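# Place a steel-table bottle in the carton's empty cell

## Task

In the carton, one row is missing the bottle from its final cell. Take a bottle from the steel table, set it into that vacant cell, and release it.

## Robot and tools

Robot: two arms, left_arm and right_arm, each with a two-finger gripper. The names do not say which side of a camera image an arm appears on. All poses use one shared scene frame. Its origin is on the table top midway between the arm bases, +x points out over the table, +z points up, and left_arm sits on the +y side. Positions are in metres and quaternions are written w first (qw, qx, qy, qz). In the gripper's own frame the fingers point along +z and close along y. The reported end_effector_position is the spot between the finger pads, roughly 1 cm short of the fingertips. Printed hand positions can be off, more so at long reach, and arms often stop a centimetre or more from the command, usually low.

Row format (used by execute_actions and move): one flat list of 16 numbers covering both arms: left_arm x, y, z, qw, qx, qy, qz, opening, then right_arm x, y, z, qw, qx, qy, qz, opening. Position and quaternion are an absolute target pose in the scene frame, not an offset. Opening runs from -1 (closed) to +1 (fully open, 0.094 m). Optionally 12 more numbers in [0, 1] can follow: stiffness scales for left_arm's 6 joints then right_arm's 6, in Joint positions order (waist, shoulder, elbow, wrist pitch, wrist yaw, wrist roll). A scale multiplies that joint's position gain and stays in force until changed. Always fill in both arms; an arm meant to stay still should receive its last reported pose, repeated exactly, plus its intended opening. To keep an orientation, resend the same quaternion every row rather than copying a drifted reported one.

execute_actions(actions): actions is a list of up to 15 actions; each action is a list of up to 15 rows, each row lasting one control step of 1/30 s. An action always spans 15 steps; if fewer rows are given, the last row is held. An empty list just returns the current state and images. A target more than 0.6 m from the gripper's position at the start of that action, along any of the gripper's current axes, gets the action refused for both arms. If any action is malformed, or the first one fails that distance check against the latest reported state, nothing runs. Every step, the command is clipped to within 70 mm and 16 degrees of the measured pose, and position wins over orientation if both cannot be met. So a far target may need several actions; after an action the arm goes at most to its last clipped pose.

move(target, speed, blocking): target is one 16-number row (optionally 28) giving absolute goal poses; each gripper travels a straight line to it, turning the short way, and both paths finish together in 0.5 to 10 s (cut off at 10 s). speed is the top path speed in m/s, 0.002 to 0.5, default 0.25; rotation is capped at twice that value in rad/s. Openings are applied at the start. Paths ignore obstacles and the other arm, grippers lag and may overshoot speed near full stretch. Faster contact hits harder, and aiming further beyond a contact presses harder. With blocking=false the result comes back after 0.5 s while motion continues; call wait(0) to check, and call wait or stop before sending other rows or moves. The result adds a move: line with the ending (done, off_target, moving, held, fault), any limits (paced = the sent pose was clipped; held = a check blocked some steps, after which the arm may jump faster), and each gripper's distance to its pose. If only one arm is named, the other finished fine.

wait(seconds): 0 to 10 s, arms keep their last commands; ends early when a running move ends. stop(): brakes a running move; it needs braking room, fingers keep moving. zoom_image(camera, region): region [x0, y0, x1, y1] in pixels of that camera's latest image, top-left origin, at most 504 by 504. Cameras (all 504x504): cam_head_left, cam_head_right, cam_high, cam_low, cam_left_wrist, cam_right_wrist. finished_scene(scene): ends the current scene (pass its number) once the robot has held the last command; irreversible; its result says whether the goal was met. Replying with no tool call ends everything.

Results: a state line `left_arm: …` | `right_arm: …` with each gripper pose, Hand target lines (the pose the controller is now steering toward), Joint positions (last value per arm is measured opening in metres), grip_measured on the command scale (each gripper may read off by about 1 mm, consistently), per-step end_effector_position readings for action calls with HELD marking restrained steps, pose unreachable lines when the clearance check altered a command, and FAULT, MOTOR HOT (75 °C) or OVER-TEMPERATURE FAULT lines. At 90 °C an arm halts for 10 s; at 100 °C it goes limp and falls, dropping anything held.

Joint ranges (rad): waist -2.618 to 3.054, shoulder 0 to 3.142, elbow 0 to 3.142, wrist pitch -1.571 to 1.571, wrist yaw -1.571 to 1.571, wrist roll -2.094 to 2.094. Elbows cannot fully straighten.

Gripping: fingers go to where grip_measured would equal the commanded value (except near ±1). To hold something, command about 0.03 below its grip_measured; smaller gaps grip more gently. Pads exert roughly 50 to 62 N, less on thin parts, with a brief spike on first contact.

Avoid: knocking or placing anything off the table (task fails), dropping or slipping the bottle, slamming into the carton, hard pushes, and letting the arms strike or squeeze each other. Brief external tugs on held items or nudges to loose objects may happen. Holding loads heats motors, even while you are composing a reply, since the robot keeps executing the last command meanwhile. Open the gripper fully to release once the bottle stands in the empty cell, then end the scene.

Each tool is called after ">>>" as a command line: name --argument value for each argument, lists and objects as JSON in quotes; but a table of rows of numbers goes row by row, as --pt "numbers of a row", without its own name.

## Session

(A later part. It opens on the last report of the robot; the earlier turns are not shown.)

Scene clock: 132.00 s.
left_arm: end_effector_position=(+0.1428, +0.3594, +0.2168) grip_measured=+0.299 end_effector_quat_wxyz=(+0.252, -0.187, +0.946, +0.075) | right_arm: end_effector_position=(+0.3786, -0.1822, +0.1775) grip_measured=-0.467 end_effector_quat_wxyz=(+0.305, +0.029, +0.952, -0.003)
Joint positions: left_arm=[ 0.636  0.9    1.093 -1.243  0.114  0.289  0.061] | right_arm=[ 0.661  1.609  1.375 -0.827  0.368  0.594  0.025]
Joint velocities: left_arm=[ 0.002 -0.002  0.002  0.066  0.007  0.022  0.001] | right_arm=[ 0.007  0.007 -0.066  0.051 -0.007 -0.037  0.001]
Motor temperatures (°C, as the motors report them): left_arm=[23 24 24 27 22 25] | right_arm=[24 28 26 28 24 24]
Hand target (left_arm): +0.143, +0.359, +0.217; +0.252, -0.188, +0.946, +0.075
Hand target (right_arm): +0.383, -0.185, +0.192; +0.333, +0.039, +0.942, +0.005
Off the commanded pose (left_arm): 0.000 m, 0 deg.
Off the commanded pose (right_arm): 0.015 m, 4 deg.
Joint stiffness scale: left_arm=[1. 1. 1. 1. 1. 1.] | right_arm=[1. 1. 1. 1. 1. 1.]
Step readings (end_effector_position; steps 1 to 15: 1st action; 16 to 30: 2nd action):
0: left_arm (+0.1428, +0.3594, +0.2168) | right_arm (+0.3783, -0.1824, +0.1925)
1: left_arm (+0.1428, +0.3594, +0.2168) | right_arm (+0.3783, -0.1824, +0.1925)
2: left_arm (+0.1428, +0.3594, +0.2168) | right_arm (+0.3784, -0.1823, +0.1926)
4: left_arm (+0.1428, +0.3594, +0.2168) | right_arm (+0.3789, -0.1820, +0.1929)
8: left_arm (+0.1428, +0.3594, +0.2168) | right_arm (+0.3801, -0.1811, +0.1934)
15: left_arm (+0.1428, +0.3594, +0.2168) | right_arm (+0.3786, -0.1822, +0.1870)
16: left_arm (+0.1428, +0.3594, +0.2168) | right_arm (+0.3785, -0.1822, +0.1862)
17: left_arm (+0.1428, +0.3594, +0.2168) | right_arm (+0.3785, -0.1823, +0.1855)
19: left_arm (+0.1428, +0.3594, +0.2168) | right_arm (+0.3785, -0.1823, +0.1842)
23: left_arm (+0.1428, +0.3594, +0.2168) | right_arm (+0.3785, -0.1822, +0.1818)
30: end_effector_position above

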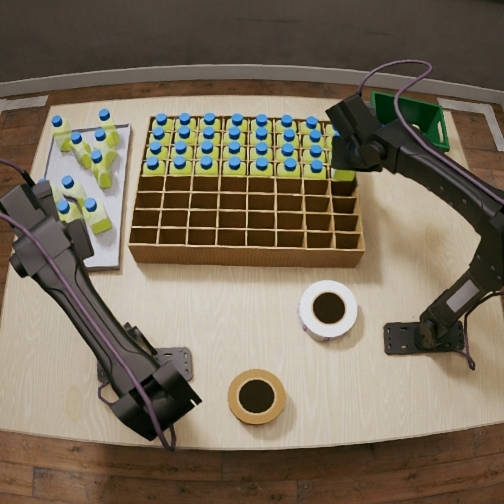

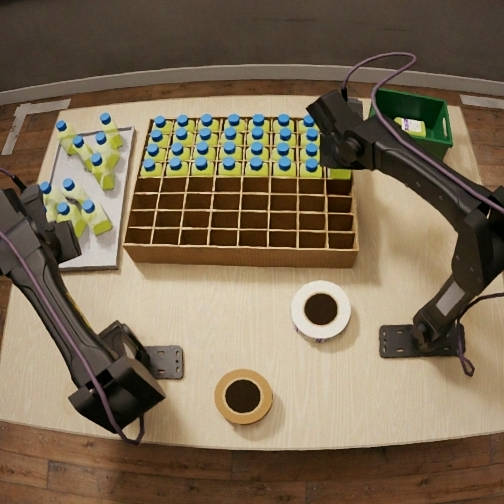

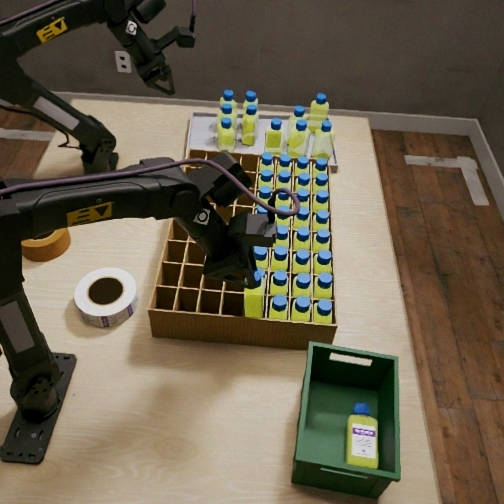

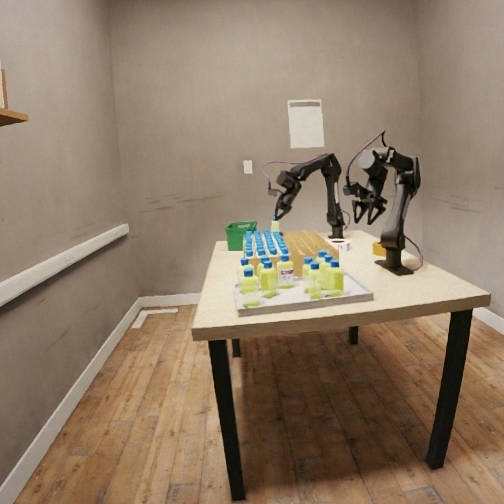

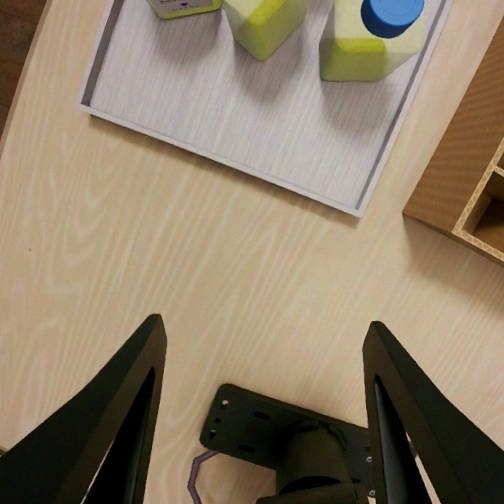

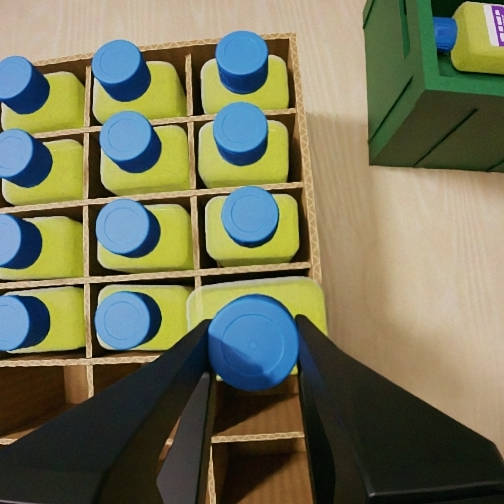

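>>> zoom_image --camera "cam_high" --region '[190, 220, 350, 350]'

>>> zoom_image --camera "cam_head_right" --region '[270, 100, 400, 210]'

Region (190, 220, 350, 350) of cam_high's 504x504 image, scaled by 3.150, with more detail than that image has; it fills the top 410 rows of this view, and the rest is white.

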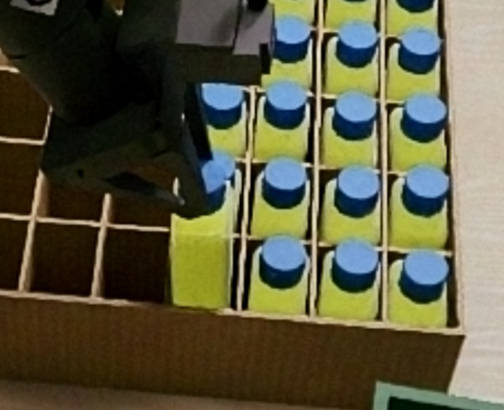

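Region (270, 100, 400, 210) of cam_head_right's 504x504 image, scaled by 3.877, with more detail than that image has; it fills the top 426 rows of this view, and the rest is white.

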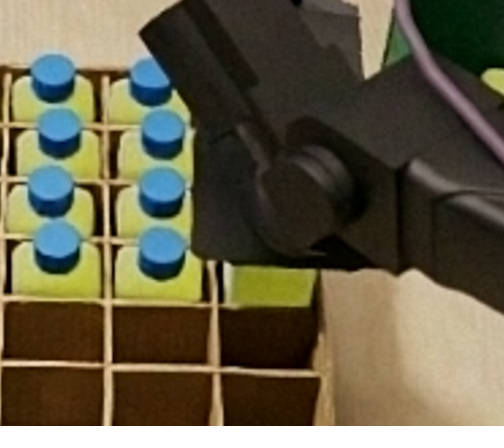

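>>> execute_actions --actions '[[[0.1425, 0.3595, 0.2167, 0.252, -0.188, 0.946, 0.075, 0.3, 0.3835, -0.1845, 0.1908, 0.3336, 0.0385, 0.9419, 0.0051, -0.5],[0.1425, 0.3595, 0.2167, 0.252, -0.188, 0.946, 0.075, 0.3, 0.384, -0.1845, 0.1896, 0.3336, 0.0385, 0.9419, 0.0051, -0.5],[0.1425, 0.3595, 0.2167, 0.252, -0.188, 0.946, 0.075, 0.3, 0.384, -0.1845, 0.1884, 0.3336, 0.0385, 0.9419, 0.0051, -0.5],[0.1425, 0.3595, 0.2167, 0.252, -0.188, 0.946, 0.075, 0.3, 0.384, -0.1845, 0.1872, 0.3336, 0.0385, 0.9419, 0.0051, -0.5],[0.1425, 0.3595, 0.2167, 0.252, -0.188, 0.946, 0.075, 0.3, 0.384, -0.1845, 0.186, 0.3336, 0.0385, 0.9419, 0.0051, -0.5],[0.1425, 0.3595, 0.2167, 0.252, -0.188, 0.946, 0.075, 0.3, 0.384, -0.1845, 0.1848, 0.3336, 0.0385, 0.9419, 0.0051, -0.5],[0.1425, 0.3595, 0.2167, 0.252, -0.188, 0.946, 0.075, 0.3, 0.384, -0.1845, 0.1836, 0.3336, 0.0385, 0.9419, 0.0051, -0.5],[0.1425, 0.3595, 0.2167, 0.252, -0.188, 0.946, 0.075, 0.3, 0.384, -0.1845, 0.1824, 0.3336, 0.0385, 0.9419, 0.0051, -0.5],[0.1425, 0.3595, 0.2167, 0.252, -0.188, 0.946, 0.075, 0.3, 0.384, -0.1845, 0.1812, 0.3336, 0.0385, 0.9419, 0.0051, -0.5],[0.1425, 0.3595, 0.2167, 0.252, -0.188, 0.946, 0.075, 0.3, 0.384, -0.1845, 0.180, 0.3336, 0.0385, 0.9419, 0.0051, -0.5],[0.1425, 0.3595, 0.2167, 0.252, -0.188, 0.946, 0.075, 0.3, 0.384, -0.1845, 0.1788, 0.3336, 0.0385, 0.9419, 0.0051, -0.5],[0.1425, 0.3595, 0.2167, 0.252, -0.188, 0.946, 0.075, 0.3, 0.384, -0.1845, 0.1776, 0.3336, 0.0385, 0.9419, 0.0051, -0.5],[0.1425, 0.3595, 0.2167, 0.252, -0.188, 0.946, 0.075, 0.3, 0.384, -0.1845, 0.1764, 0.3336, 0.0385, 0.9419, 0.0051, -0.5],[0.1425, 0.3595, 0.2167, 0.252, -0.188, 0.946, 0.075, 0.3, 0.384, -0.1845, 0.1752, 0.3336, 0.0385, 0.9419, 0.0051, -0.5],[0.1425, 0.3595, 0.2167, 0.252, -0.188, 0.946, 0.075, 0.3, 0.384, -0.1845, 0.174, 0.3336, 0.0385, 0.9419, 0.0051, -0.5]], [[0.1425, 0.3595, 0.2167, 0.252, -0.188, 0.946, 0.075, 0.3, 0.384, -0.1845, 0.1728, 0.3336, 0.0385, 0.9419, 0.0051, -0.5],[0.1425, 0.3595, 0.2167, 0.252, -0.188, 0.946, 0.075, 0.3, 0.384, -0.1845, 0.1716, 0.3336, 0.0385, 0.9419, 0.0051, -0.5],[0.1425, 0.3595, 0.2167, 0.252, -0.188, 0.946, 0.075, 0.3, 0.384, -0.1845, 0.1704, 0.3336, 0.0385, 0.9419, 0.0051, -0.5],[0.1425, 0.3595, 0.2167, 0.252, -0.188, 0.946, 0.075, 0.3, 0.384, -0.1845, 0.1692, 0.3336, 0.0385, 0.9419, 0.0051, -0.5],[0.1425, 0.3595, 0.2167, 0.252, -0.188, 0.946, 0.075, 0.3, 0.384, -0.1845, 0.168, 0.3336, 0.0385, 0.9419, 0.0051, -0.5],[0.1425, 0.3595, 0.2167, 0.252, -0.188, 0.946, 0.075, 0.3, 0.384, -0.1845, 0.1668, 0.3336, 0.0385, 0.9419, 0.0051, -0.5],[0.1425, 0.3595, 0.2167, 0.252, -0.188, 0.946, 0.075, 0.3, 0.384, -0.1845, 0.1656, 0.3336, 0.0385, 0.9419, 0.0051, -0.5],[0.1425, 0.3595, 0.2167, 0.252, -0.188, 0.946, 0.075, 0.3, 0.384, -0.1845, 0.1644, 0.3336, 0.0385, 0.9419, 0.0051, -0.5],[0.1425, 0.3595, 0.2167, 0.252, -0.188, 0.946, 0.075, 0.3, 0.384, -0.1845, 0.1632, 0.3336, 0.0385, 0.9419, 0.0051, -0.5],[0.1425, 0.3595, 0.2167, 0.252, -0.188, 0.946, 0.075, 0.3, 0.384, -0.1845, 0.162, 0.3336, 0.0385, 0.9419, 0.0051, -0.5],[0.1425, 0.3595, 0.2167, 0.252, -0.188, 0.946, 0.075, 0.3, 0.384, -0.1845, 0.1608, 0.3336, 0.0385, 0.9419, 0.0051, -0.5],[0.1425, 0.3595, 0.2167, 0.252, -0.188, 0.946, 0.075, 0.3, 0.384, -0.1845, 0.1596, 0.3336, 0.0385, 0.9419, 0.0051, -0.5],[0.1425, 0.3595, 0.2167, 0.252, -0.188, 0.946, 0.075, 0.3, 0.384, -0.1845, 0.1584, 0.3336, 0.0385, 0.9419, 0.0051, -0.5],[0.1425, 0.3595, 0.2167, 0.252, -0.188, 0.946, 0.075, 0.3, 0.384, -0.1845, 0.1572, 0.3336, 0.0385, 0.9419, 0.0051, -0.5],[0.1425, 0.3595, 0.2167, 0.252, -0.188, 0.946, 0.075, 0.3, 0.384, -0.1845, 0.156, 0.3336, 0.0385, 0.9419, 0.0051, -0.5]], [[0.1425, 0.3595, 0.2167, 0.252, -0.188, 0.946, 0.075, 0.3, 0.384, -0.1845, 0.1548, 0.3336, 0.0385, 0.9419, 0.0051, -0.5],[0.1425, 0.3595, 0.2167, 0.252, -0.188, 0.946, 0.075, 0.3, 0.384, -0.1845, 0.1536, 0.3336, 0.0385, 0.9419, 0.0051, -0.5],[0.1425, 0.3595, 0.2167, 0.252, -0.188, 0.946, 0.075, 0.3, 0.384, -0.1845, 0.1524, 0.3336, 0.0385, 0.9419, 0.0051, -0.5],[0.1425, 0.3595, 0.2167, 0.252, -0.188, 0.946, 0.075, 0.3, 0.384, -0.1845, 0.1512, 0.3336, 0.0385, 0.9419, 0.0051, -0.5],[0.1425, 0.3595, 0.2167, 0.252, -0.188, 0.946, 0.075, 0.3, 0.384, -0.1845, 0.150, 0.3336, 0.0385, 0.9419, 0.0051, -0.5],[0.1425, 0.3595, 0.2167, 0.252, -0.188, 0.946, 0.075, 0.3, 0.384, -0.1845, 0.1488, 0.3336, 0.0385, 0.9419, 0.0051, -0.5],[0.1425, 0.3595, 0.2167, 0.252, -0.188, 0.946, 0.075, 0.3, 0.384, -0.1845, 0.1476, 0.3336, 0.0385, 0.9419, 0.0051, -0.5],[0.1425, 0.3595, 0.2167, 0.252, -0.188, 0.946, 0.075, 0.3, 0.384, -0.1845, 0.1464, 0.3336, 0.0385, 0.9419, 0.0051, -0.5],[0.1425, 0.3595, 0.2167, 0.252, -0.188, 0.946, 0.075, 0.3, 0.384, -0.1845, 0.1452, 0.3336, 0.0385, 0.9419, 0.0051, -0.5],[0.1425, 0.3595, 0.2167, 0.252, -0.188, 0.946, 0.075, 0.3, 0.384, -0.1845, 0.144, 0.3336, 0.0385, 0.9419, 0.0051, -0.5],[0.1425, 0.3595, 0.2167, 0.252, -0.188, 0.946, 0.075, 0.3, 0.384, -0.1845, 0.1428, 0.3336, 0.0385, 0.9419, 0.0051, -0.5],[0.1425, 0.3595, 0.2167, 0.252, -0.188, 0.946, 0.075, 0.3, 0.384, -0.1845, 0.1416, 0.3336, 0.0385, 0.9419, 0.0051, -0.5],[0.1425, 0.3595, 0.2167, 0.252, -0.188, 0.946, 0.075, 0.3, 0.384, -0.1845, 0.1404, 0.3336, 0.0385, 0.9419, 0.0051, -0.5],[0.1425, 0.3595, 0.2167, 0.252, -0.188, 0.946, 0.075, 0.3, 0.384, -0.1845, 0.1392, 0.3336, 0.0385, 0.9419, 0.0051, -0.5],[0.1425, 0.3595, 0.2167, 0.252, -0.188, 0.946, 0.075, 0.3, 0.384, -0.1845, 0.138, 0.3336, 0.0385, 0.9419, 0.0051, -0.5]], [[0.1425, 0.3595, 0.2167, 0.252, -0.188, 0.946, 0.075, 0.3, 0.384, -0.1845, 0.1374, 0.3336, 0.0385, 0.9419, 0.0051, -0.5],[0.1425, 0.3595, 0.2167, 0.252, -0.188, 0.946, 0.075, 0.3, 0.384, -0.1845, 0.1368, 0.3336, 0.0385, 0.9419, 0.0051, -0.5],[0.1425, 0.3595, 0.2167, 0.252, -0.188, 0.946, 0.075, 0.3, 0.384, -0.1845, 0.1362, 0.3336, 0.0385, 0.9419, 0.0051, -0.5],[0.1425, 0.3595, 0.2167, 0.252, -0.188, 0.946, 0.075, 0.3, 0.384, -0.1845, 0.1356, 0.3336, 0.0385, 0.9419, 0.0051, -0.5],[0.1425, 0.3595, 0.2167, 0.252, -0.188, 0.946, 0.075, 0.3, 0.384, -0.1845, 0.135, 0.3336, 0.0385, 0.9419, 0.0051, -0.5],[0.1425, 0.3595, 0.2167, 0.252, -0.188, 0.946, 0.075, 0.3, 0.384, -0.1845, 0.1344, 0.3336, 0.0385, 0.9419, 0.0051, -0.5],[0.1425, 0.3595, 0.2167, 0.252, -0.188, 0.946, 0.075, 0.3, 0.384, -0.1845, 0.1338, 0.3336, 0.0385, 0.9419, 0.0051, -0.5],[0.1425, 0.3595, 0.2167, 0.252, -0.188, 0.946, 0.075, 0.3, 0.384, -0.1845, 0.1332, 0.3336, 0.0385, 0.9419, 0.0051, -0.5],[0.1425, 0.3595, 0.2167, 0.252, -0.188, 0.946, 0.075, 0.3, 0.384, -0.1845, 0.1326, 0.3336, 0.0385, 0.9419, 0.0051, -0.5],[0.1425, 0.3595, 0.2167, 0.252, -0.188, 0.946, 0.075, 0.3, 0.384, -0.1845, 0.132, 0.3336, 0.0385, 0.9419, 0.0051, -0.5],[0.1425, 0.3595, 0.2167, 0.252, -0.188, 0.946, 0.075, 0.3, 0.384, -0.1845, 0.1314, 0.3336, 0.0385, 0.9419, 0.0051, -0.5],[0.1425, 0.3595, 0.2167, 0.252, -0.188, 0.946, 0.075, 0.3, 0.384, -0.1845, 0.1308, 0.3336, 0.0385, 0.9419, 0.0051, -0.5],[0.1425, 0.3595, 0.2167, 0.252, -0.188, 0.946, 0.075, 0.3, 0.384, -0.1845, 0.1302, 0.3336, 0.0385, 0.9419, 0.0051, -0.5],[0.1425, 0.3595, 0.2167, 0.252, -0.188, 0.946, 0.075, 0.3, 0.384, -0.1845, 0.130, 0.3336, 0.0385, 0.9419, 0.0051, -0.5],[0.1425, 0.3595, 0.2167, 0.252, -0.188, 0.946, 0.075, 0.3, 0.384, -0.1845, 0.130, 0.3336, 0.0385, 0.9419, 0.0051, -0.5]]]'

Scene clock: 141.00 s.
left_arm: end_effector_position=(+0.1428, +0.3594, +0.2168) grip_measured=+0.299 end_effector_quat_wxyz=(+0.252, -0.187, +0.946, +0.075) | right_arm: end_effector_position=(+0.3807, -0.1814, +0.1270) grip_measured=-0.467 end_effector_quat_wxyz=(+0.320, +0.033, +0.947, +0.007)
Joint positions: left_arm=[ 0.636  0.9    1.093 -1.243  0.114  0.289  0.061] | right_arm=[ 0.661  1.609  1.154 -0.566  0.372  0.594  0.025]
Joint velocities: left_arm=[-0.017 -0.002  0.007 -0.051  0.022  0.022  0.   ] | right_arm=[-0.007  0.002 -0.042 -0.051  0.051 -0.037 -0.001]
Motor temperatures (°C, as the motors report them): left_arm=[23 24 24 28 22 25] | right_arm=[24 28 26 29 24 24]
Hand target (left_arm): +0.143, +0.359, +0.217; +0.252, -0.188, +0.946, +0.075
Hand target (right_arm): +0.384, -0.185, +0.130; +0.333, +0.038, +0.942, +0.005
Off the commanded pose (left_arm): 0.000 m, 0 deg.
Off the commanded pose (right_arm): 0.005 m, 2 deg.
Joint stiffness scale: left_arm=[1. 1. 1. 1. 1. 1.] | right_arm=[1. 1. 1. 1. 1. 1.]
Step readings (end_effector_position; steps 1 to 15: 1st action; 16 to 30: 2nd action; 31 to 45: 3rd action; 46 to 60: 4th action):
0: left_arm (+0.1428, +0.3594, +0.2168) | right_arm (+0.3794, -0.1816, +0.1769)
1: left_arm (+0.1428, +0.3594, +0.2168) | right_arm (+0.3795, -0.1816, +0.1769)
2: left_arm (+0.1428, +0.3594, +0.2168) | right_arm (+0.3797, -0.1814, +0.1771)
4: left_arm (+0.1428, +0.3594, +0.2168) | right_arm (+0.3802, -0.1810, +0.1763)
8: left_arm (+0.1428, +0.3594, +0.2168) | right_arm (+0.3793, -0.1817, +0.1705)
15: left_arm (+0.1428, +0.3594, +0.2168) | right_arm (+0.3786, -0.1822, +0.1620)
16: left_arm (+0.1428, +0.3594, +0.2168) | right_arm (+0.3786, -0.1822, +0.1608)
17: left_arm (+0.1428, +0.3594, +0.2168) | right_arm (+0.3786, -0.1822, +0.1597)
19: left_arm (+0.1428, +0.3594, +0.2168) | right_arm (+0.3787, -0.1822, +0.1574)
23: left_arm (+0.1428, +0.3594, +0.2168) | right_arm (+0.3789, -0.1820, +0.1535)
30: left_arm (+0.1428, +0.3594, +0.2168) | right_arm (+0.3793, -0.1819, +0.1468)
31: left_arm (+0.1428, +0.3594, +0.2168) | right_arm (+0.3793, -0.1819, +0.1458)
32: left_arm (+0.1428, +0.3594, +0.2168) | right_arm (+0.3793, -0.1819, +0.1448)
34: left_arm (+0.1428, +0.3594, +0.2168) | right_arm (+0.3794, -0.1819, +0.1429)
38: left_arm (+0.1428, +0.3594, +0.2168) | right_arm (+0.3797, -0.1818, +0.1393)
45: left_arm (+0.1428, +0.3594, +0.2168) | right_arm (+0.3800, -0.1817, +0.1335)
46: left_arm (+0.1428, +0.3594, +0.2168) | right_arm (+0.3801, -0.1817, +0.1327)
47: left_arm (+0.1428, +0.3594, +0.2168) | right_arm (+0.3801, -0.1817, +0.1319)
49: left_arm (+0.1428, +0.3594, +0.2168) | right_arm (+0.3802, -0.1817, +0.1309)
53: left_arm (+0.1428, +0.3594, +0.2168) | right_arm (+0.3805, -0.1815, +0.1294)
60: end_effector_position above

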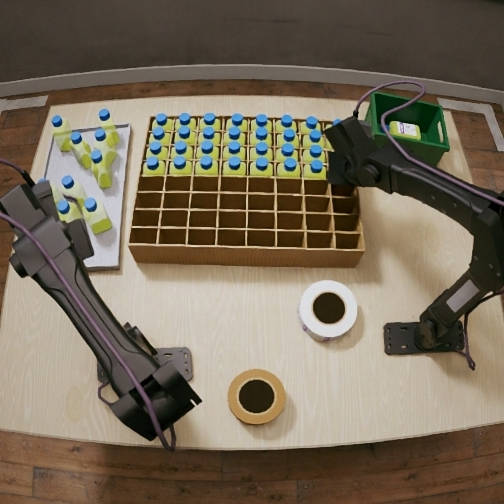

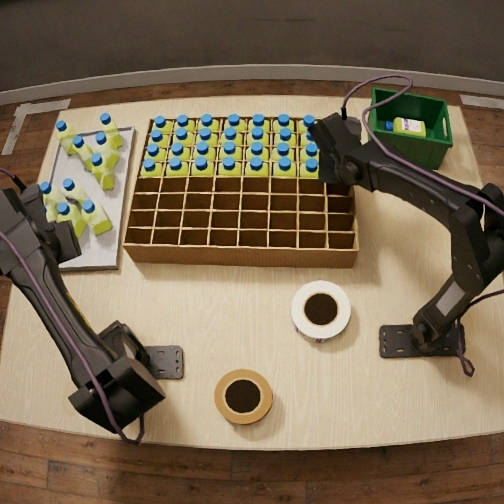

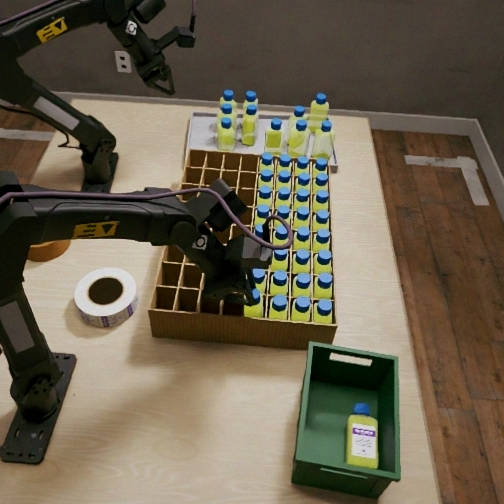

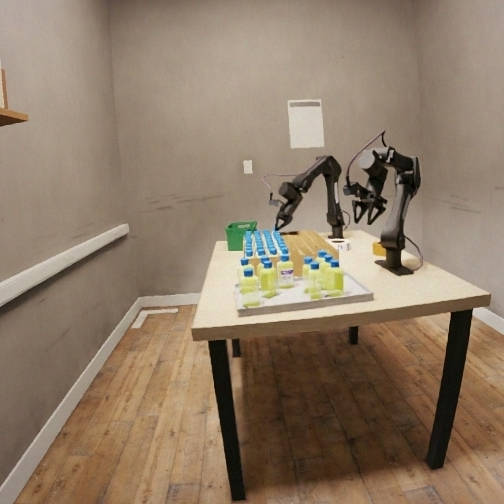

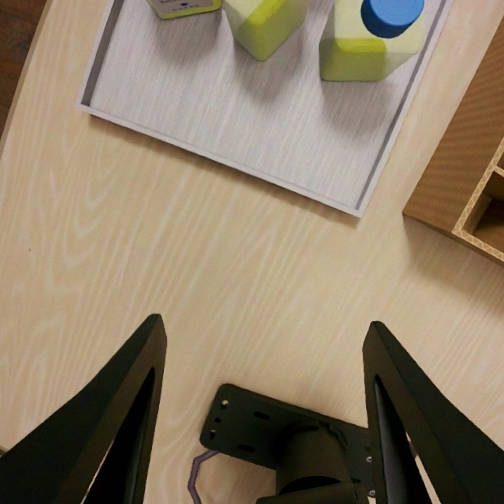

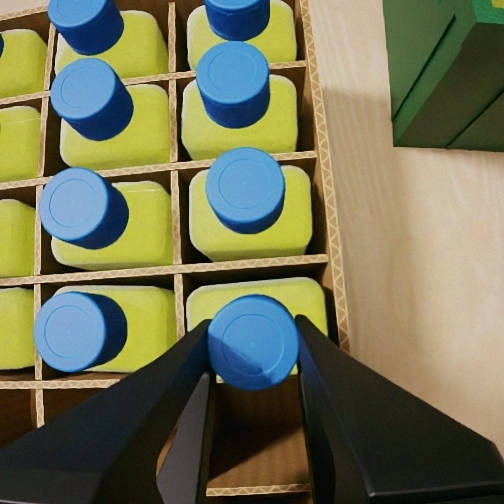

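>>> execute_actions --actions '[[[0.1425, 0.3595, 0.2167, 0.252, -0.188, 0.946, 0.075, 0.3, 0.383, -0.184, 0.1293, 0.3336, 0.0385, 0.9419, 0.0051, -0.5],[0.1425, 0.3595, 0.2167, 0.252, -0.188, 0.946, 0.075, 0.3, 0.383, -0.184, 0.1286, 0.3336, 0.0385, 0.9419, 0.0051, -0.5],[0.1425, 0.3595, 0.2167, 0.252, -0.188, 0.946, 0.075, 0.3, 0.383, -0.184, 0.1279, 0.3336, 0.0385, 0.9419, 0.0051, -0.5],[0.1425, 0.3595, 0.2167, 0.252, -0.188, 0.946, 0.075, 0.3, 0.383, -0.184, 0.1272, 0.3336, 0.0385, 0.9419, 0.0051, -0.5],[0.1425, 0.3595, 0.2167, 0.252, -0.188, 0.946, 0.075, 0.3, 0.383, -0.184, 0.1265, 0.3336, 0.0385, 0.9419, 0.0051, -0.5],[0.1425, 0.3595, 0.2167, 0.252, -0.188, 0.946, 0.075, 0.3, 0.383, -0.184, 0.1258, 0.3336, 0.0385, 0.9419, 0.0051, -0.5],[0.1425, 0.3595, 0.2167, 0.252, -0.188, 0.946, 0.075, 0.3, 0.383, -0.184, 0.1251, 0.3336, 0.0385, 0.9419, 0.0051, -0.5],[0.1425, 0.3595, 0.2167, 0.252, -0.188, 0.946, 0.075, 0.3, 0.383, -0.184, 0.1244, 0.3336, 0.0385, 0.9419, 0.0051, -0.5],[0.1425, 0.3595, 0.2167, 0.252, -0.188, 0.946, 0.075, 0.3, 0.383, -0.184, 0.1237, 0.3336, 0.0385, 0.9419, 0.0051, -0.5],[0.1425, 0.3595, 0.2167, 0.252, -0.188, 0.946, 0.075, 0.3, 0.383, -0.184, 0.123, 0.3336, 0.0385, 0.9419, 0.0051, -0.5],[0.1425, 0.3595, 0.2167, 0.252, -0.188, 0.946, 0.075, 0.3, 0.383, -0.184, 0.1223, 0.3336, 0.0385, 0.9419, 0.0051, -0.5],[0.1425, 0.3595, 0.2167, 0.252, -0.188, 0.946, 0.075, 0.3, 0.383, -0.184, 0.1216, 0.3336, 0.0385, 0.9419, 0.0051, -0.5],[0.1425, 0.3595, 0.2167, 0.252, -0.188, 0.946, 0.075, 0.3, 0.383, -0.184, 0.1209, 0.3336, 0.0385, 0.9419, 0.0051, -0.5],[0.1425, 0.3595, 0.2167, 0.252, -0.188, 0.946, 0.075, 0.3, 0.383, -0.184, 0.1202, 0.3336, 0.0385, 0.9419, 0.0051, -0.5],[0.1425, 0.3595, 0.2167, 0.252, -0.188, 0.946, 0.075, 0.3, 0.383, -0.184, 0.120, 0.3336, 0.0385, 0.9419, 0.0051, -0.5]]]'

Scene clock: 143.40 s.
left_arm: end_effector_position=(+0.1428, +0.3594, +0.2168) grip_measured=+0.299 end_effector_quat_wxyz=(+0.252, -0.187, +0.946, +0.075) | right_arm: end_effector_position=(+0.3813, -0.1815, +0.1215) grip_measured=-0.467 end_effector_quat_wxyz=(+0.325, +0.034, +0.945, +0.010)
Joint positions: left_arm=[ 0.636  0.9    1.093 -1.243  0.114  0.289  0.061] | right_arm=[ 0.661  1.609  1.125 -0.527  0.375  0.594  0.025]
Joint velocities: left_arm=[ 0.017  0.002 -0.012 -0.022  0.022  0.022  0.   ] | right_arm=[-0.032  0.012 -0.051  0.066  0.066  0.037 -0.001]
Motor temperatures (°C, as the motors report them): left_arm=[23 24 24 28 22 25] | right_arm=[24 28 26 29 24 24]
Hand target (left_arm): +0.142, +0.359, +0.217; +0.252, -0.188, +0.946, +0.075
Hand target (right_arm): +0.383, -0.184, +0.120; +0.333, +0.038, +0.942, +0.005
Off the commanded pose (left_arm): 0.000 m, 0 deg.
Off the commanded pose (right_arm): 0.003 m, 1 deg.
Joint stiffness scale: left_arm=[1. 1. 1. 1. 1. 1.] | right_arm=[1. 1. 1. 1. 1. 1.]
Step readings (end_effector_position):
0: left_arm (+0.1428, +0.3594, +0.2168) | right_arm (+0.3808, -0.1813, +0.1268)
1: left_arm (+0.1428, +0.3594, +0.2168) | right_arm (+0.3809, -0.1813, +0.1269)
2: left_arm (+0.1428, +0.3594, +0.2168) | right_arm (+0.3809, -0.1813, +0.1269)
4: left_arm (+0.1428, +0.3594, +0.2168) | right_arm (+0.3808, -0.1814, +0.1264)
8: left_arm (+0.1428, +0.3594, +0.2168) | right_arm (+0.3810, -0.1815, +0.1242)
15: end_effector_position above

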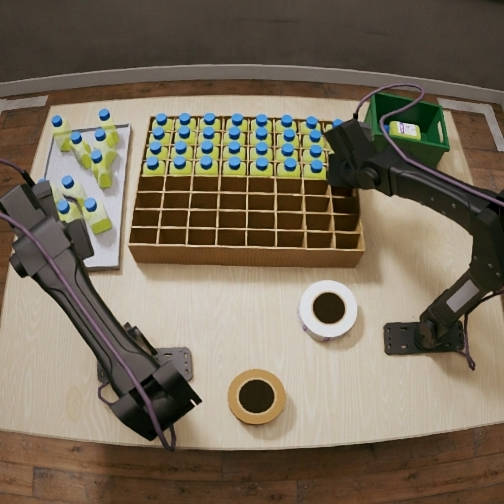

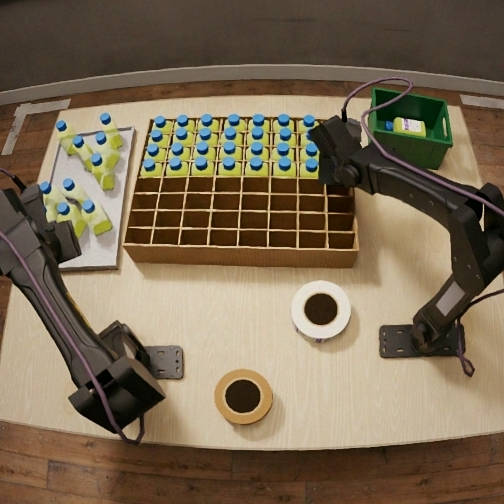

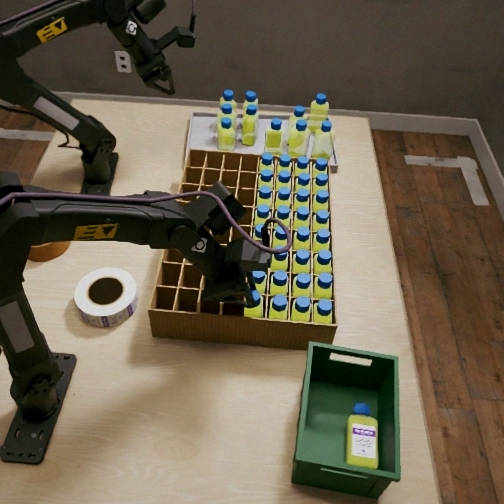

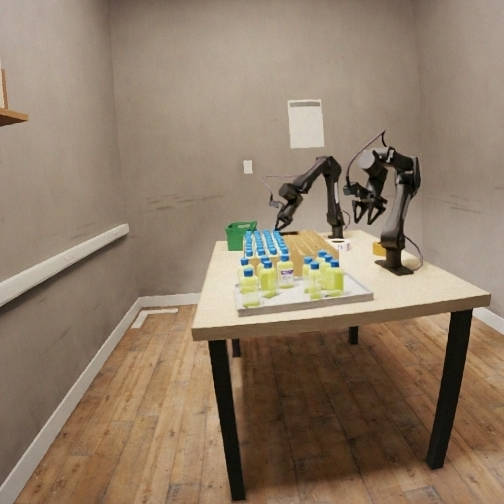

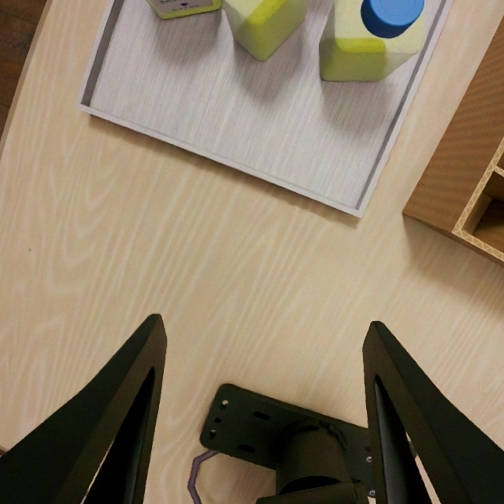

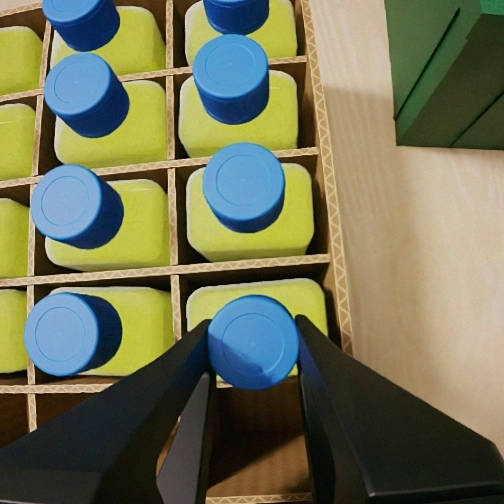

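>>> zoom_image --camera "cam_high" --region '[190, 220, 350, 350]'

>>> zoom_image --camera "cam_right_wrist" --region '[0, 130, 380, 440]'

Region (190, 220, 350, 350) of cam_high's 504x504 image, scaled by 3.150, with more detail than that image has; it fills the top 410 rows of this view, and the rest is white.

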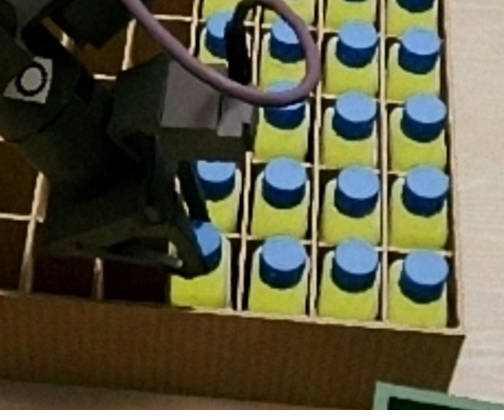

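Region (0, 130, 380, 440) of cam_right_wrist's 504x504 image, scaled by 1.326, with more detail than that image has; it fills the top 411 rows of this view, and the rest is white.

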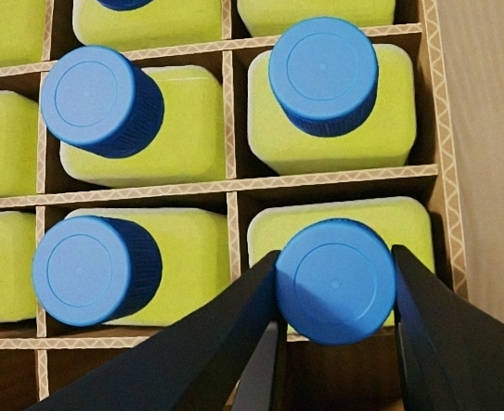

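>>> execute_actions --actions '[[[0.1425, 0.3595, 0.2167, 0.252, -0.188, 0.946, 0.075, 0.3, 0.3835, -0.183, 0.1195, 0.328, 0.0386, 0.9439, 0.0051, -0.5],[0.1425, 0.3595, 0.2167, 0.252, -0.188, 0.946, 0.075, 0.3, 0.384, -0.183, 0.119, 0.322, 0.0386, 0.9459, 0.0051, -0.5],[0.1425, 0.3595, 0.2167, 0.252, -0.188, 0.946, 0.075, 0.3, 0.384, -0.183, 0.1185, 0.316, 0.0387, 0.948, 0.0051, -0.5],[0.1425, 0.3595, 0.2167, 0.252, -0.188, 0.946, 0.075, 0.3, 0.384, -0.183, 0.118, 0.310, 0.0387, 0.95, 0.0051, -0.5],[0.1425, 0.3595, 0.2167, 0.252, -0.188, 0.946, 0.075, 0.3, 0.384, -0.183, 0.1175, 0.305, 0.0388, 0.9516, 0.0051, -0.5],[0.1425, 0.3595, 0.2167, 0.252, -0.188, 0.946, 0.075, 0.3, 0.384, -0.183, 0.117, 0.305, 0.0388, 0.9516, 0.0051, -0.5],[0.1425, 0.3595, 0.2167, 0.252, -0.188, 0.946, 0.075, 0.3, 0.384, -0.183, 0.1165, 0.305, 0.0388, 0.9516, 0.0051, -0.5],[0.1425, 0.3595, 0.2167, 0.252, -0.188, 0.946, 0.075, 0.3, 0.384, -0.183, 0.116, 0.305, 0.0388, 0.9516, 0.0051, -0.5],[0.1425, 0.3595, 0.2167, 0.252, -0.188, 0.946, 0.075, 0.3, 0.384, -0.183, 0.1155, 0.305, 0.0388, 0.9516, 0.0051, -0.5],[0.1425, 0.3595, 0.2167, 0.252, -0.188, 0.946, 0.075, 0.3, 0.384, -0.183, 0.115, 0.305, 0.0388, 0.9516, 0.0051, -0.5],[0.1425, 0.3595, 0.2167, 0.252, -0.188, 0.946, 0.075, 0.3, 0.384, -0.183, 0.1145, 0.305, 0.0388, 0.9516, 0.0051, -0.5],[0.1425, 0.3595, 0.2167, 0.252, -0.188, 0.946, 0.075, 0.3, 0.384, -0.183, 0.114, 0.305, 0.0388, 0.9516, 0.0051, -0.5],[0.1425, 0.3595, 0.2167, 0.252, -0.188, 0.946, 0.075, 0.3, 0.384, -0.183, 0.114, 0.305, 0.0388, 0.9516, 0.0051, -0.5],[0.1425, 0.3595, 0.2167, 0.252, -0.188, 0.946, 0.075, 0.3, 0.384, -0.183, 0.114, 0.305, 0.0388, 0.9516, 0.0051, -0.5],[0.1425, 0.3595, 0.2167, 0.252, -0.188, 0.946, 0.075, 0.3, 0.384, -0.183, 0.114, 0.305, 0.0388, 0.9516, 0.0051, -0.5]]]'

Scene clock: 147.40 s.
left_arm: end_effector_position=(+0.1428, +0.3594, +0.2168) grip_measured=+0.299 end_effector_quat_wxyz=(+0.252, -0.187, +0.946, +0.075) | right_arm: end_effector_position=(+0.3823, -0.1820, +0.1153) grip_measured=-0.467 end_effector_quat_wxyz=(+0.312, +0.036, +0.949, +0.008)
Joint positions: left_arm=[ 0.636  0.9    1.093 -1.243  0.114  0.289  0.061] | right_arm=[ 0.652  1.631  1.138 -0.541  0.359  0.596  0.025]
Joint velocities: left_arm=[-0.007 -0.002 -0.002  0.022 -0.007  0.007 -0.001] | right_arm=[-0.002 -0.002 -0.002 -0.007 -0.051 -0.007 -0.   ]
Motor temperatures (°C, as the motors report them): left_arm=[23 24 24 28 22 25] | right_arm=[24 28 26 29 24 24]
Hand target (left_arm): +0.143, +0.359, +0.217; +0.252, -0.188, +0.946, +0.075
Hand target (right_arm): +0.384, -0.183, +0.114; +0.305, +0.039, +0.951, +0.005
Off the commanded pose (left_arm): 0.000 m, 0 deg.
Off the commanded pose (right_arm): 0.002 m, 1 deg.
Joint stiffness scale: left_arm=[1. 1. 1. 1. 1. 1.] | right_arm=[1. 1. 1. 1. 1. 1.]
Step readings (end_effector_position):
0: left_arm (+0.1428, +0.3594, +0.2168) | right_arm (+0.3814, -0.1814, +0.1211)
1: left_arm (+0.1428, +0.3594, +0.2168) | right_arm (+0.3814, -0.1814, +0.1211)
2: left_arm (+0.1428, +0.3594, +0.2168) | right_arm (+0.3814, -0.1814, +0.1211)
4: left_arm (+0.1428, +0.3594, +0.2168) | right_arm (+0.3813, -0.1815, +0.1207)
8: left_arm (+0.1428, +0.3594, +0.2168) | right_arm (+0.3820, -0.1819, +0.1162)
15: end_effector_position above

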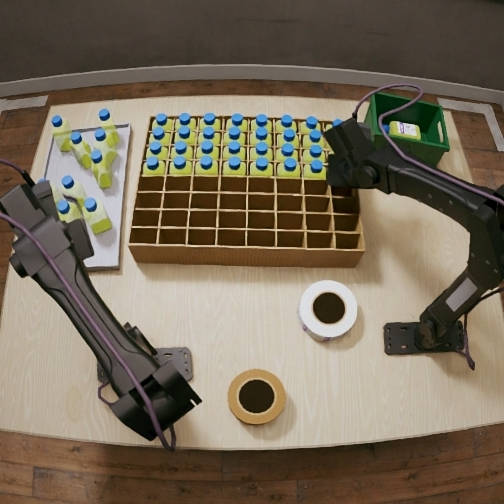

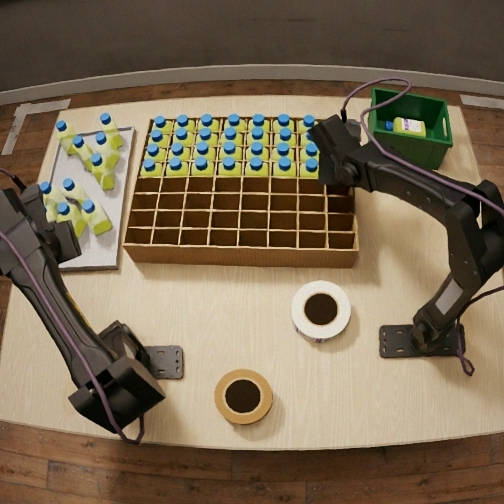

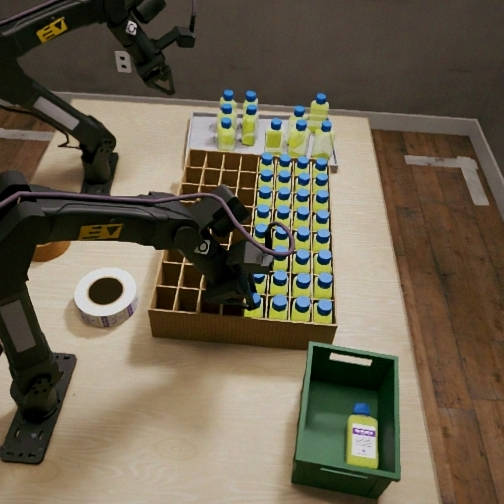

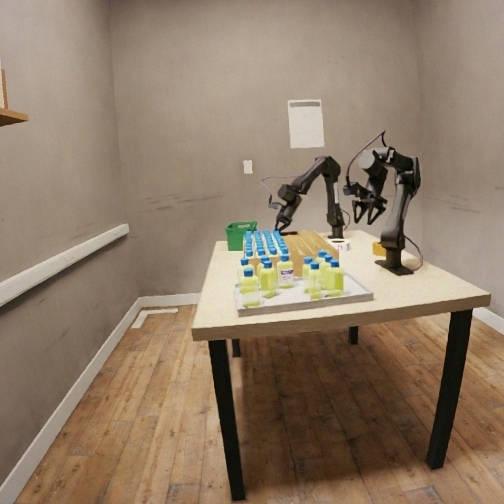

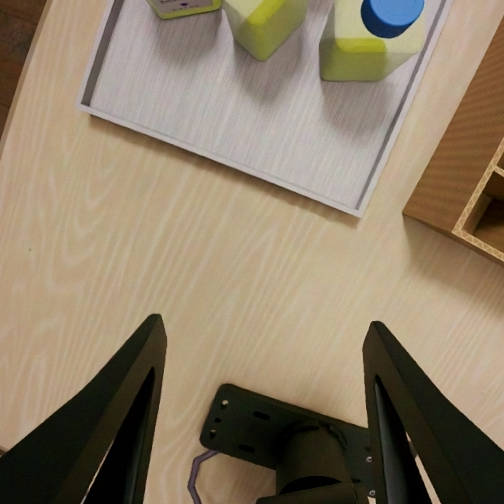

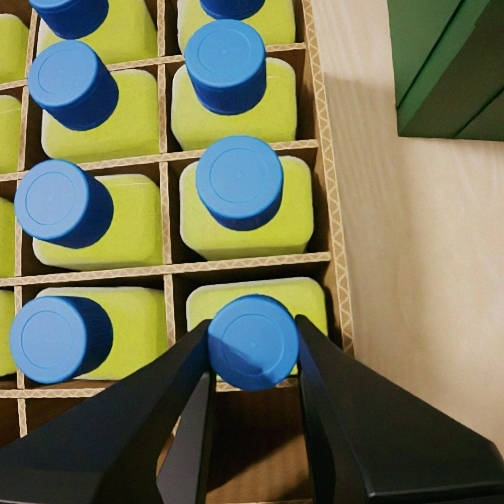

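>>> execute_actions --actions '[[[0.1425, 0.3595, 0.2167, 0.252, -0.188, 0.946, 0.075, 0.3, 0.384, -0.183, 0.116, 0.31, 0.0388, 0.95, 0.0051, 0.0],[0.1425, 0.3595, 0.2167, 0.252, -0.188, 0.946, 0.075, 0.3, 0.384, -0.183, 0.118, 0.31, 0.0388, 0.95, 0.0051, 0.0],[0.1425, 0.3595, 0.2167, 0.252, -0.188, 0.946, 0.075, 0.3, 0.384, -0.183, 0.120, 0.31, 0.0388, 0.95, 0.0051, 0.0],[0.1425, 0.3595, 0.2167, 0.252, -0.188, 0.946, 0.075, 0.3, 0.384, -0.183, 0.122, 0.31, 0.0388, 0.95, 0.0051, 0.0],[0.1425, 0.3595, 0.2167, 0.252, -0.188, 0.946, 0.075, 0.3, 0.384, -0.183, 0.124, 0.31, 0.0388, 0.95, 0.0051, 0.0],[0.1425, 0.3595, 0.2167, 0.252, -0.188, 0.946, 0.075, 0.3, 0.384, -0.183, 0.125, 0.31, 0.0388, 0.95, 0.0051, 0.0]], [[0.1425, 0.3595, 0.2167, 0.252, -0.188, 0.946, 0.075, 0.3, 0.384, -0.183, 0.127, 0.31, 0.0388, 0.95, 0.0051, 0.0],[0.1425, 0.3595, 0.2167, 0.252, -0.188, 0.946, 0.075, 0.3, 0.384, -0.183, 0.130, 0.31, 0.0388, 0.95, 0.0051, 0.0],[0.1425, 0.3595, 0.2167, 0.252, -0.188, 0.946, 0.075, 0.3, 0.384, -0.183, 0.134, 0.31, 0.0388, 0.95, 0.0051, 0.0],[0.1425, 0.3595, 0.2167, 0.252, -0.188, 0.946, 0.075, 0.3, 0.384, -0.183, 0.138, 0.31, 0.0388, 0.95, 0.0051, 0.0],[0.1425, 0.3595, 0.2167, 0.252, -0.188, 0.946, 0.075, 0.3, 0.384, -0.183, 0.142, 0.31, 0.0388, 0.95, 0.0051, 0.0],[0.1425, 0.3595, 0.2167, 0.252, -0.188, 0.946, 0.075, 0.3, 0.384, -0.183, 0.146, 0.31, 0.0388, 0.95, 0.0051, 0.0],[0.1425, 0.3595, 0.2167, 0.252, -0.188, 0.946, 0.075, 0.3, 0.384, -0.183, 0.150, 0.31, 0.0388, 0.95, 0.0051, 0.0],[0.1425, 0.3595, 0.2167, 0.252, -0.188, 0.946, 0.075, 0.3, 0.384, -0.183, 0.154, 0.31, 0.0388, 0.95, 0.0051, 0.0],[0.1425, 0.3595, 0.2167, 0.252, -0.188, 0.946, 0.075, 0.3, 0.384, -0.183, 0.158, 0.31, 0.0388, 0.95, 0.0051, 0.0],[0.1425, 0.3595, 0.2167, 0.252, -0.188, 0.946, 0.075, 0.3, 0.384, -0.183, 0.162, 0.31, 0.0388, 0.95, 0.0051, 0.0],[0.1425, 0.3595, 0.2167, 0.252, -0.188, 0.946, 0.075, 0.3, 0.384, -0.183, 0.166, 0.31, 0.0388, 0.95, 0.0051, 0.0],[0.1425, 0.3595, 0.2167, 0.252, -0.188, 0.946, 0.075, 0.3, 0.384, -0.183, 0.170, 0.31, 0.0388, 0.95, 0.0051, 0.0],[0.1425, 0.3595, 0.2167, 0.252, -0.188, 0.946, 0.075, 0.3, 0.384, -0.183, 0.174, 0.31, 0.0388, 0.95, 0.0051, 0.0],[0.1425, 0.3595, 0.2167, 0.252, -0.188, 0.946, 0.075, 0.3, 0.384, -0.183, 0.177, 0.31, 0.0388, 0.95, 0.0051, 0.0],[0.1425, 0.3595, 0.2167, 0.252, -0.188, 0.946, 0.075, 0.3, 0.384, -0.183, 0.180, 0.31, 0.0388, 0.95, 0.0051, 0.0]]]'

Scene clock: 150.70 s.
left_arm: end_effector_position=(+0.1428, +0.3594, +0.2168) grip_measured=+0.299 end_effector_quat_wxyz=(+0.252, -0.187, +0.946, +0.075) | right_arm: end_effector_position=(+0.3886, -0.1775, +0.1607) grip_measured=-0.002 end_effector_quat_wxyz=(+0.313, +0.036, +0.949, +0.008)
Joint positions: left_arm=[ 0.636  0.9    1.093 -1.243  0.114  0.289  0.061] | right_arm=[ 0.652  1.631  1.32  -0.721  0.359  0.596  0.047]
Joint velocities: left_arm=[ 0.007  0.007  0.002 -0.007  0.051  0.007 -0.001] | right_arm=[ 0.017 -0.002  0.379 -0.374  0.022  0.022  0.   ]
Motor temperatures (°C, as the motors report them): left_arm=[23 24 24 28 22 25] | right_arm=[24 27 26 28 24 24]
Hand target (left_arm): +0.143, +0.359, +0.217; +0.252, -0.188, +0.946, +0.075
Hand target (right_arm): +0.383, -0.184, +0.179; +0.312, +0.038, +0.949, +0.006
Off the commanded pose (left_arm): 0.000 m, 0 deg.
Off the commanded pose (right_arm): 0.021 m, 1 deg.
Joint stiffness scale: left_arm=[1. 1. 1. 1. 1. 1.] | right_arm=[1. 1. 1. 1. 1. 1.]
Step readings (end_effector_position; steps 1 to 15: 1st action; 16 to 30: 2nd action):
0: left_arm (+0.1428, +0.3594, +0.2168) | right_arm (+0.3823, -0.1820, +0.1153)
1: left_arm (+0.1428, +0.3594, +0.2168) | right_arm (+0.3823, -0.1820, +0.1153)
2: left_arm (+0.1428, +0.3594, +0.2168) | right_arm (+0.3822, -0.1820, +0.1153)
4: left_arm (+0.1428, +0.3594, +0.2168) | right_arm (+0.3817, -0.1824, +0.1149)
8: left_arm (+0.1428, +0.3594, +0.2168) | right_arm (+0.3813, -0.1826, +0.1168)
15: left_arm (+0.1428, +0.3594, +0.2168) | right_arm (+0.3816, -0.1824, +0.1182)
16: left_arm (+0.1428, +0.3594, +0.2168) | right_arm (+0.3814, -0.1826, +0.1180)
17: left_arm (+0.1428, +0.3594, +0.2168) | right_arm (+0.3810, -0.1829, +0.1181)
19: left_arm (+0.1428, +0.3594, +0.2168) | right_arm (+0.3807, -0.1831, +0.1205)
23: left_arm (+0.1428, +0.3594, +0.2168) | right_arm (+0.3840, -0.1808, +0.1339)
30: end_effector_position above

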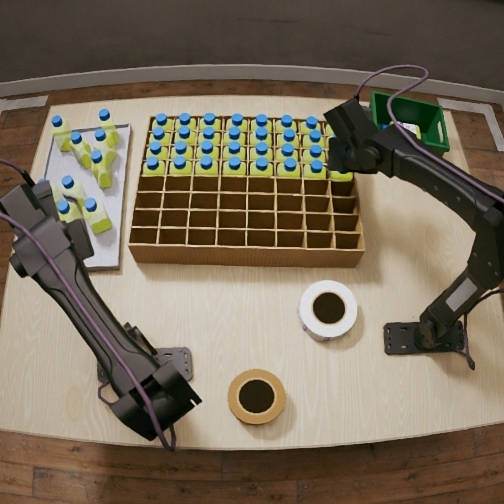

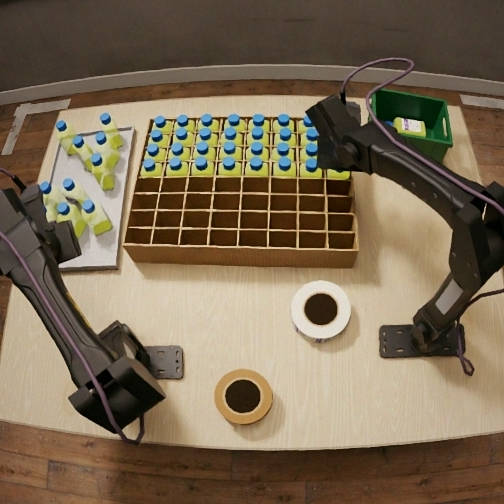

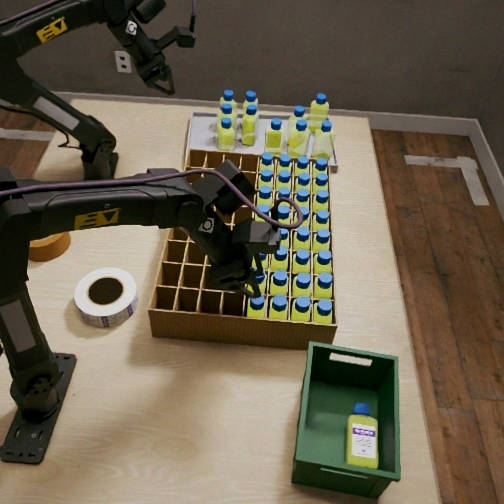

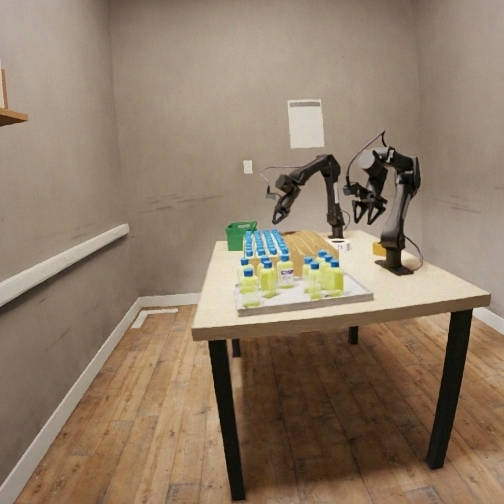

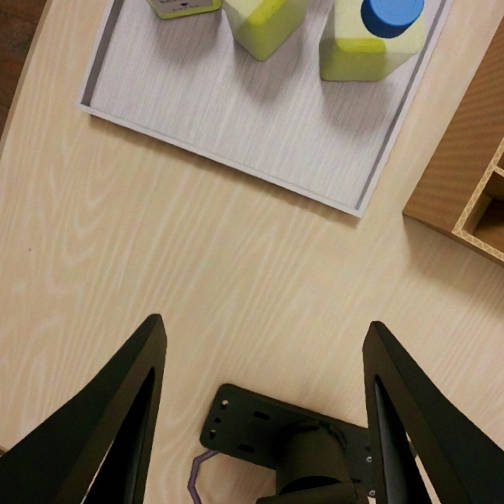

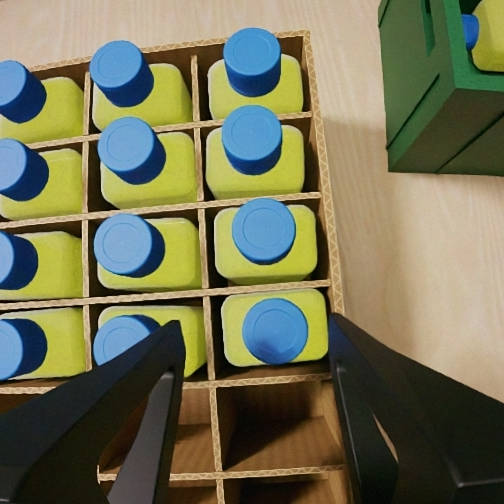

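The bottle is seated in the cell and the gripper is clear. Finishing scene 1.

>>> finished_scene --scene 1

The scene is finished: the task was done.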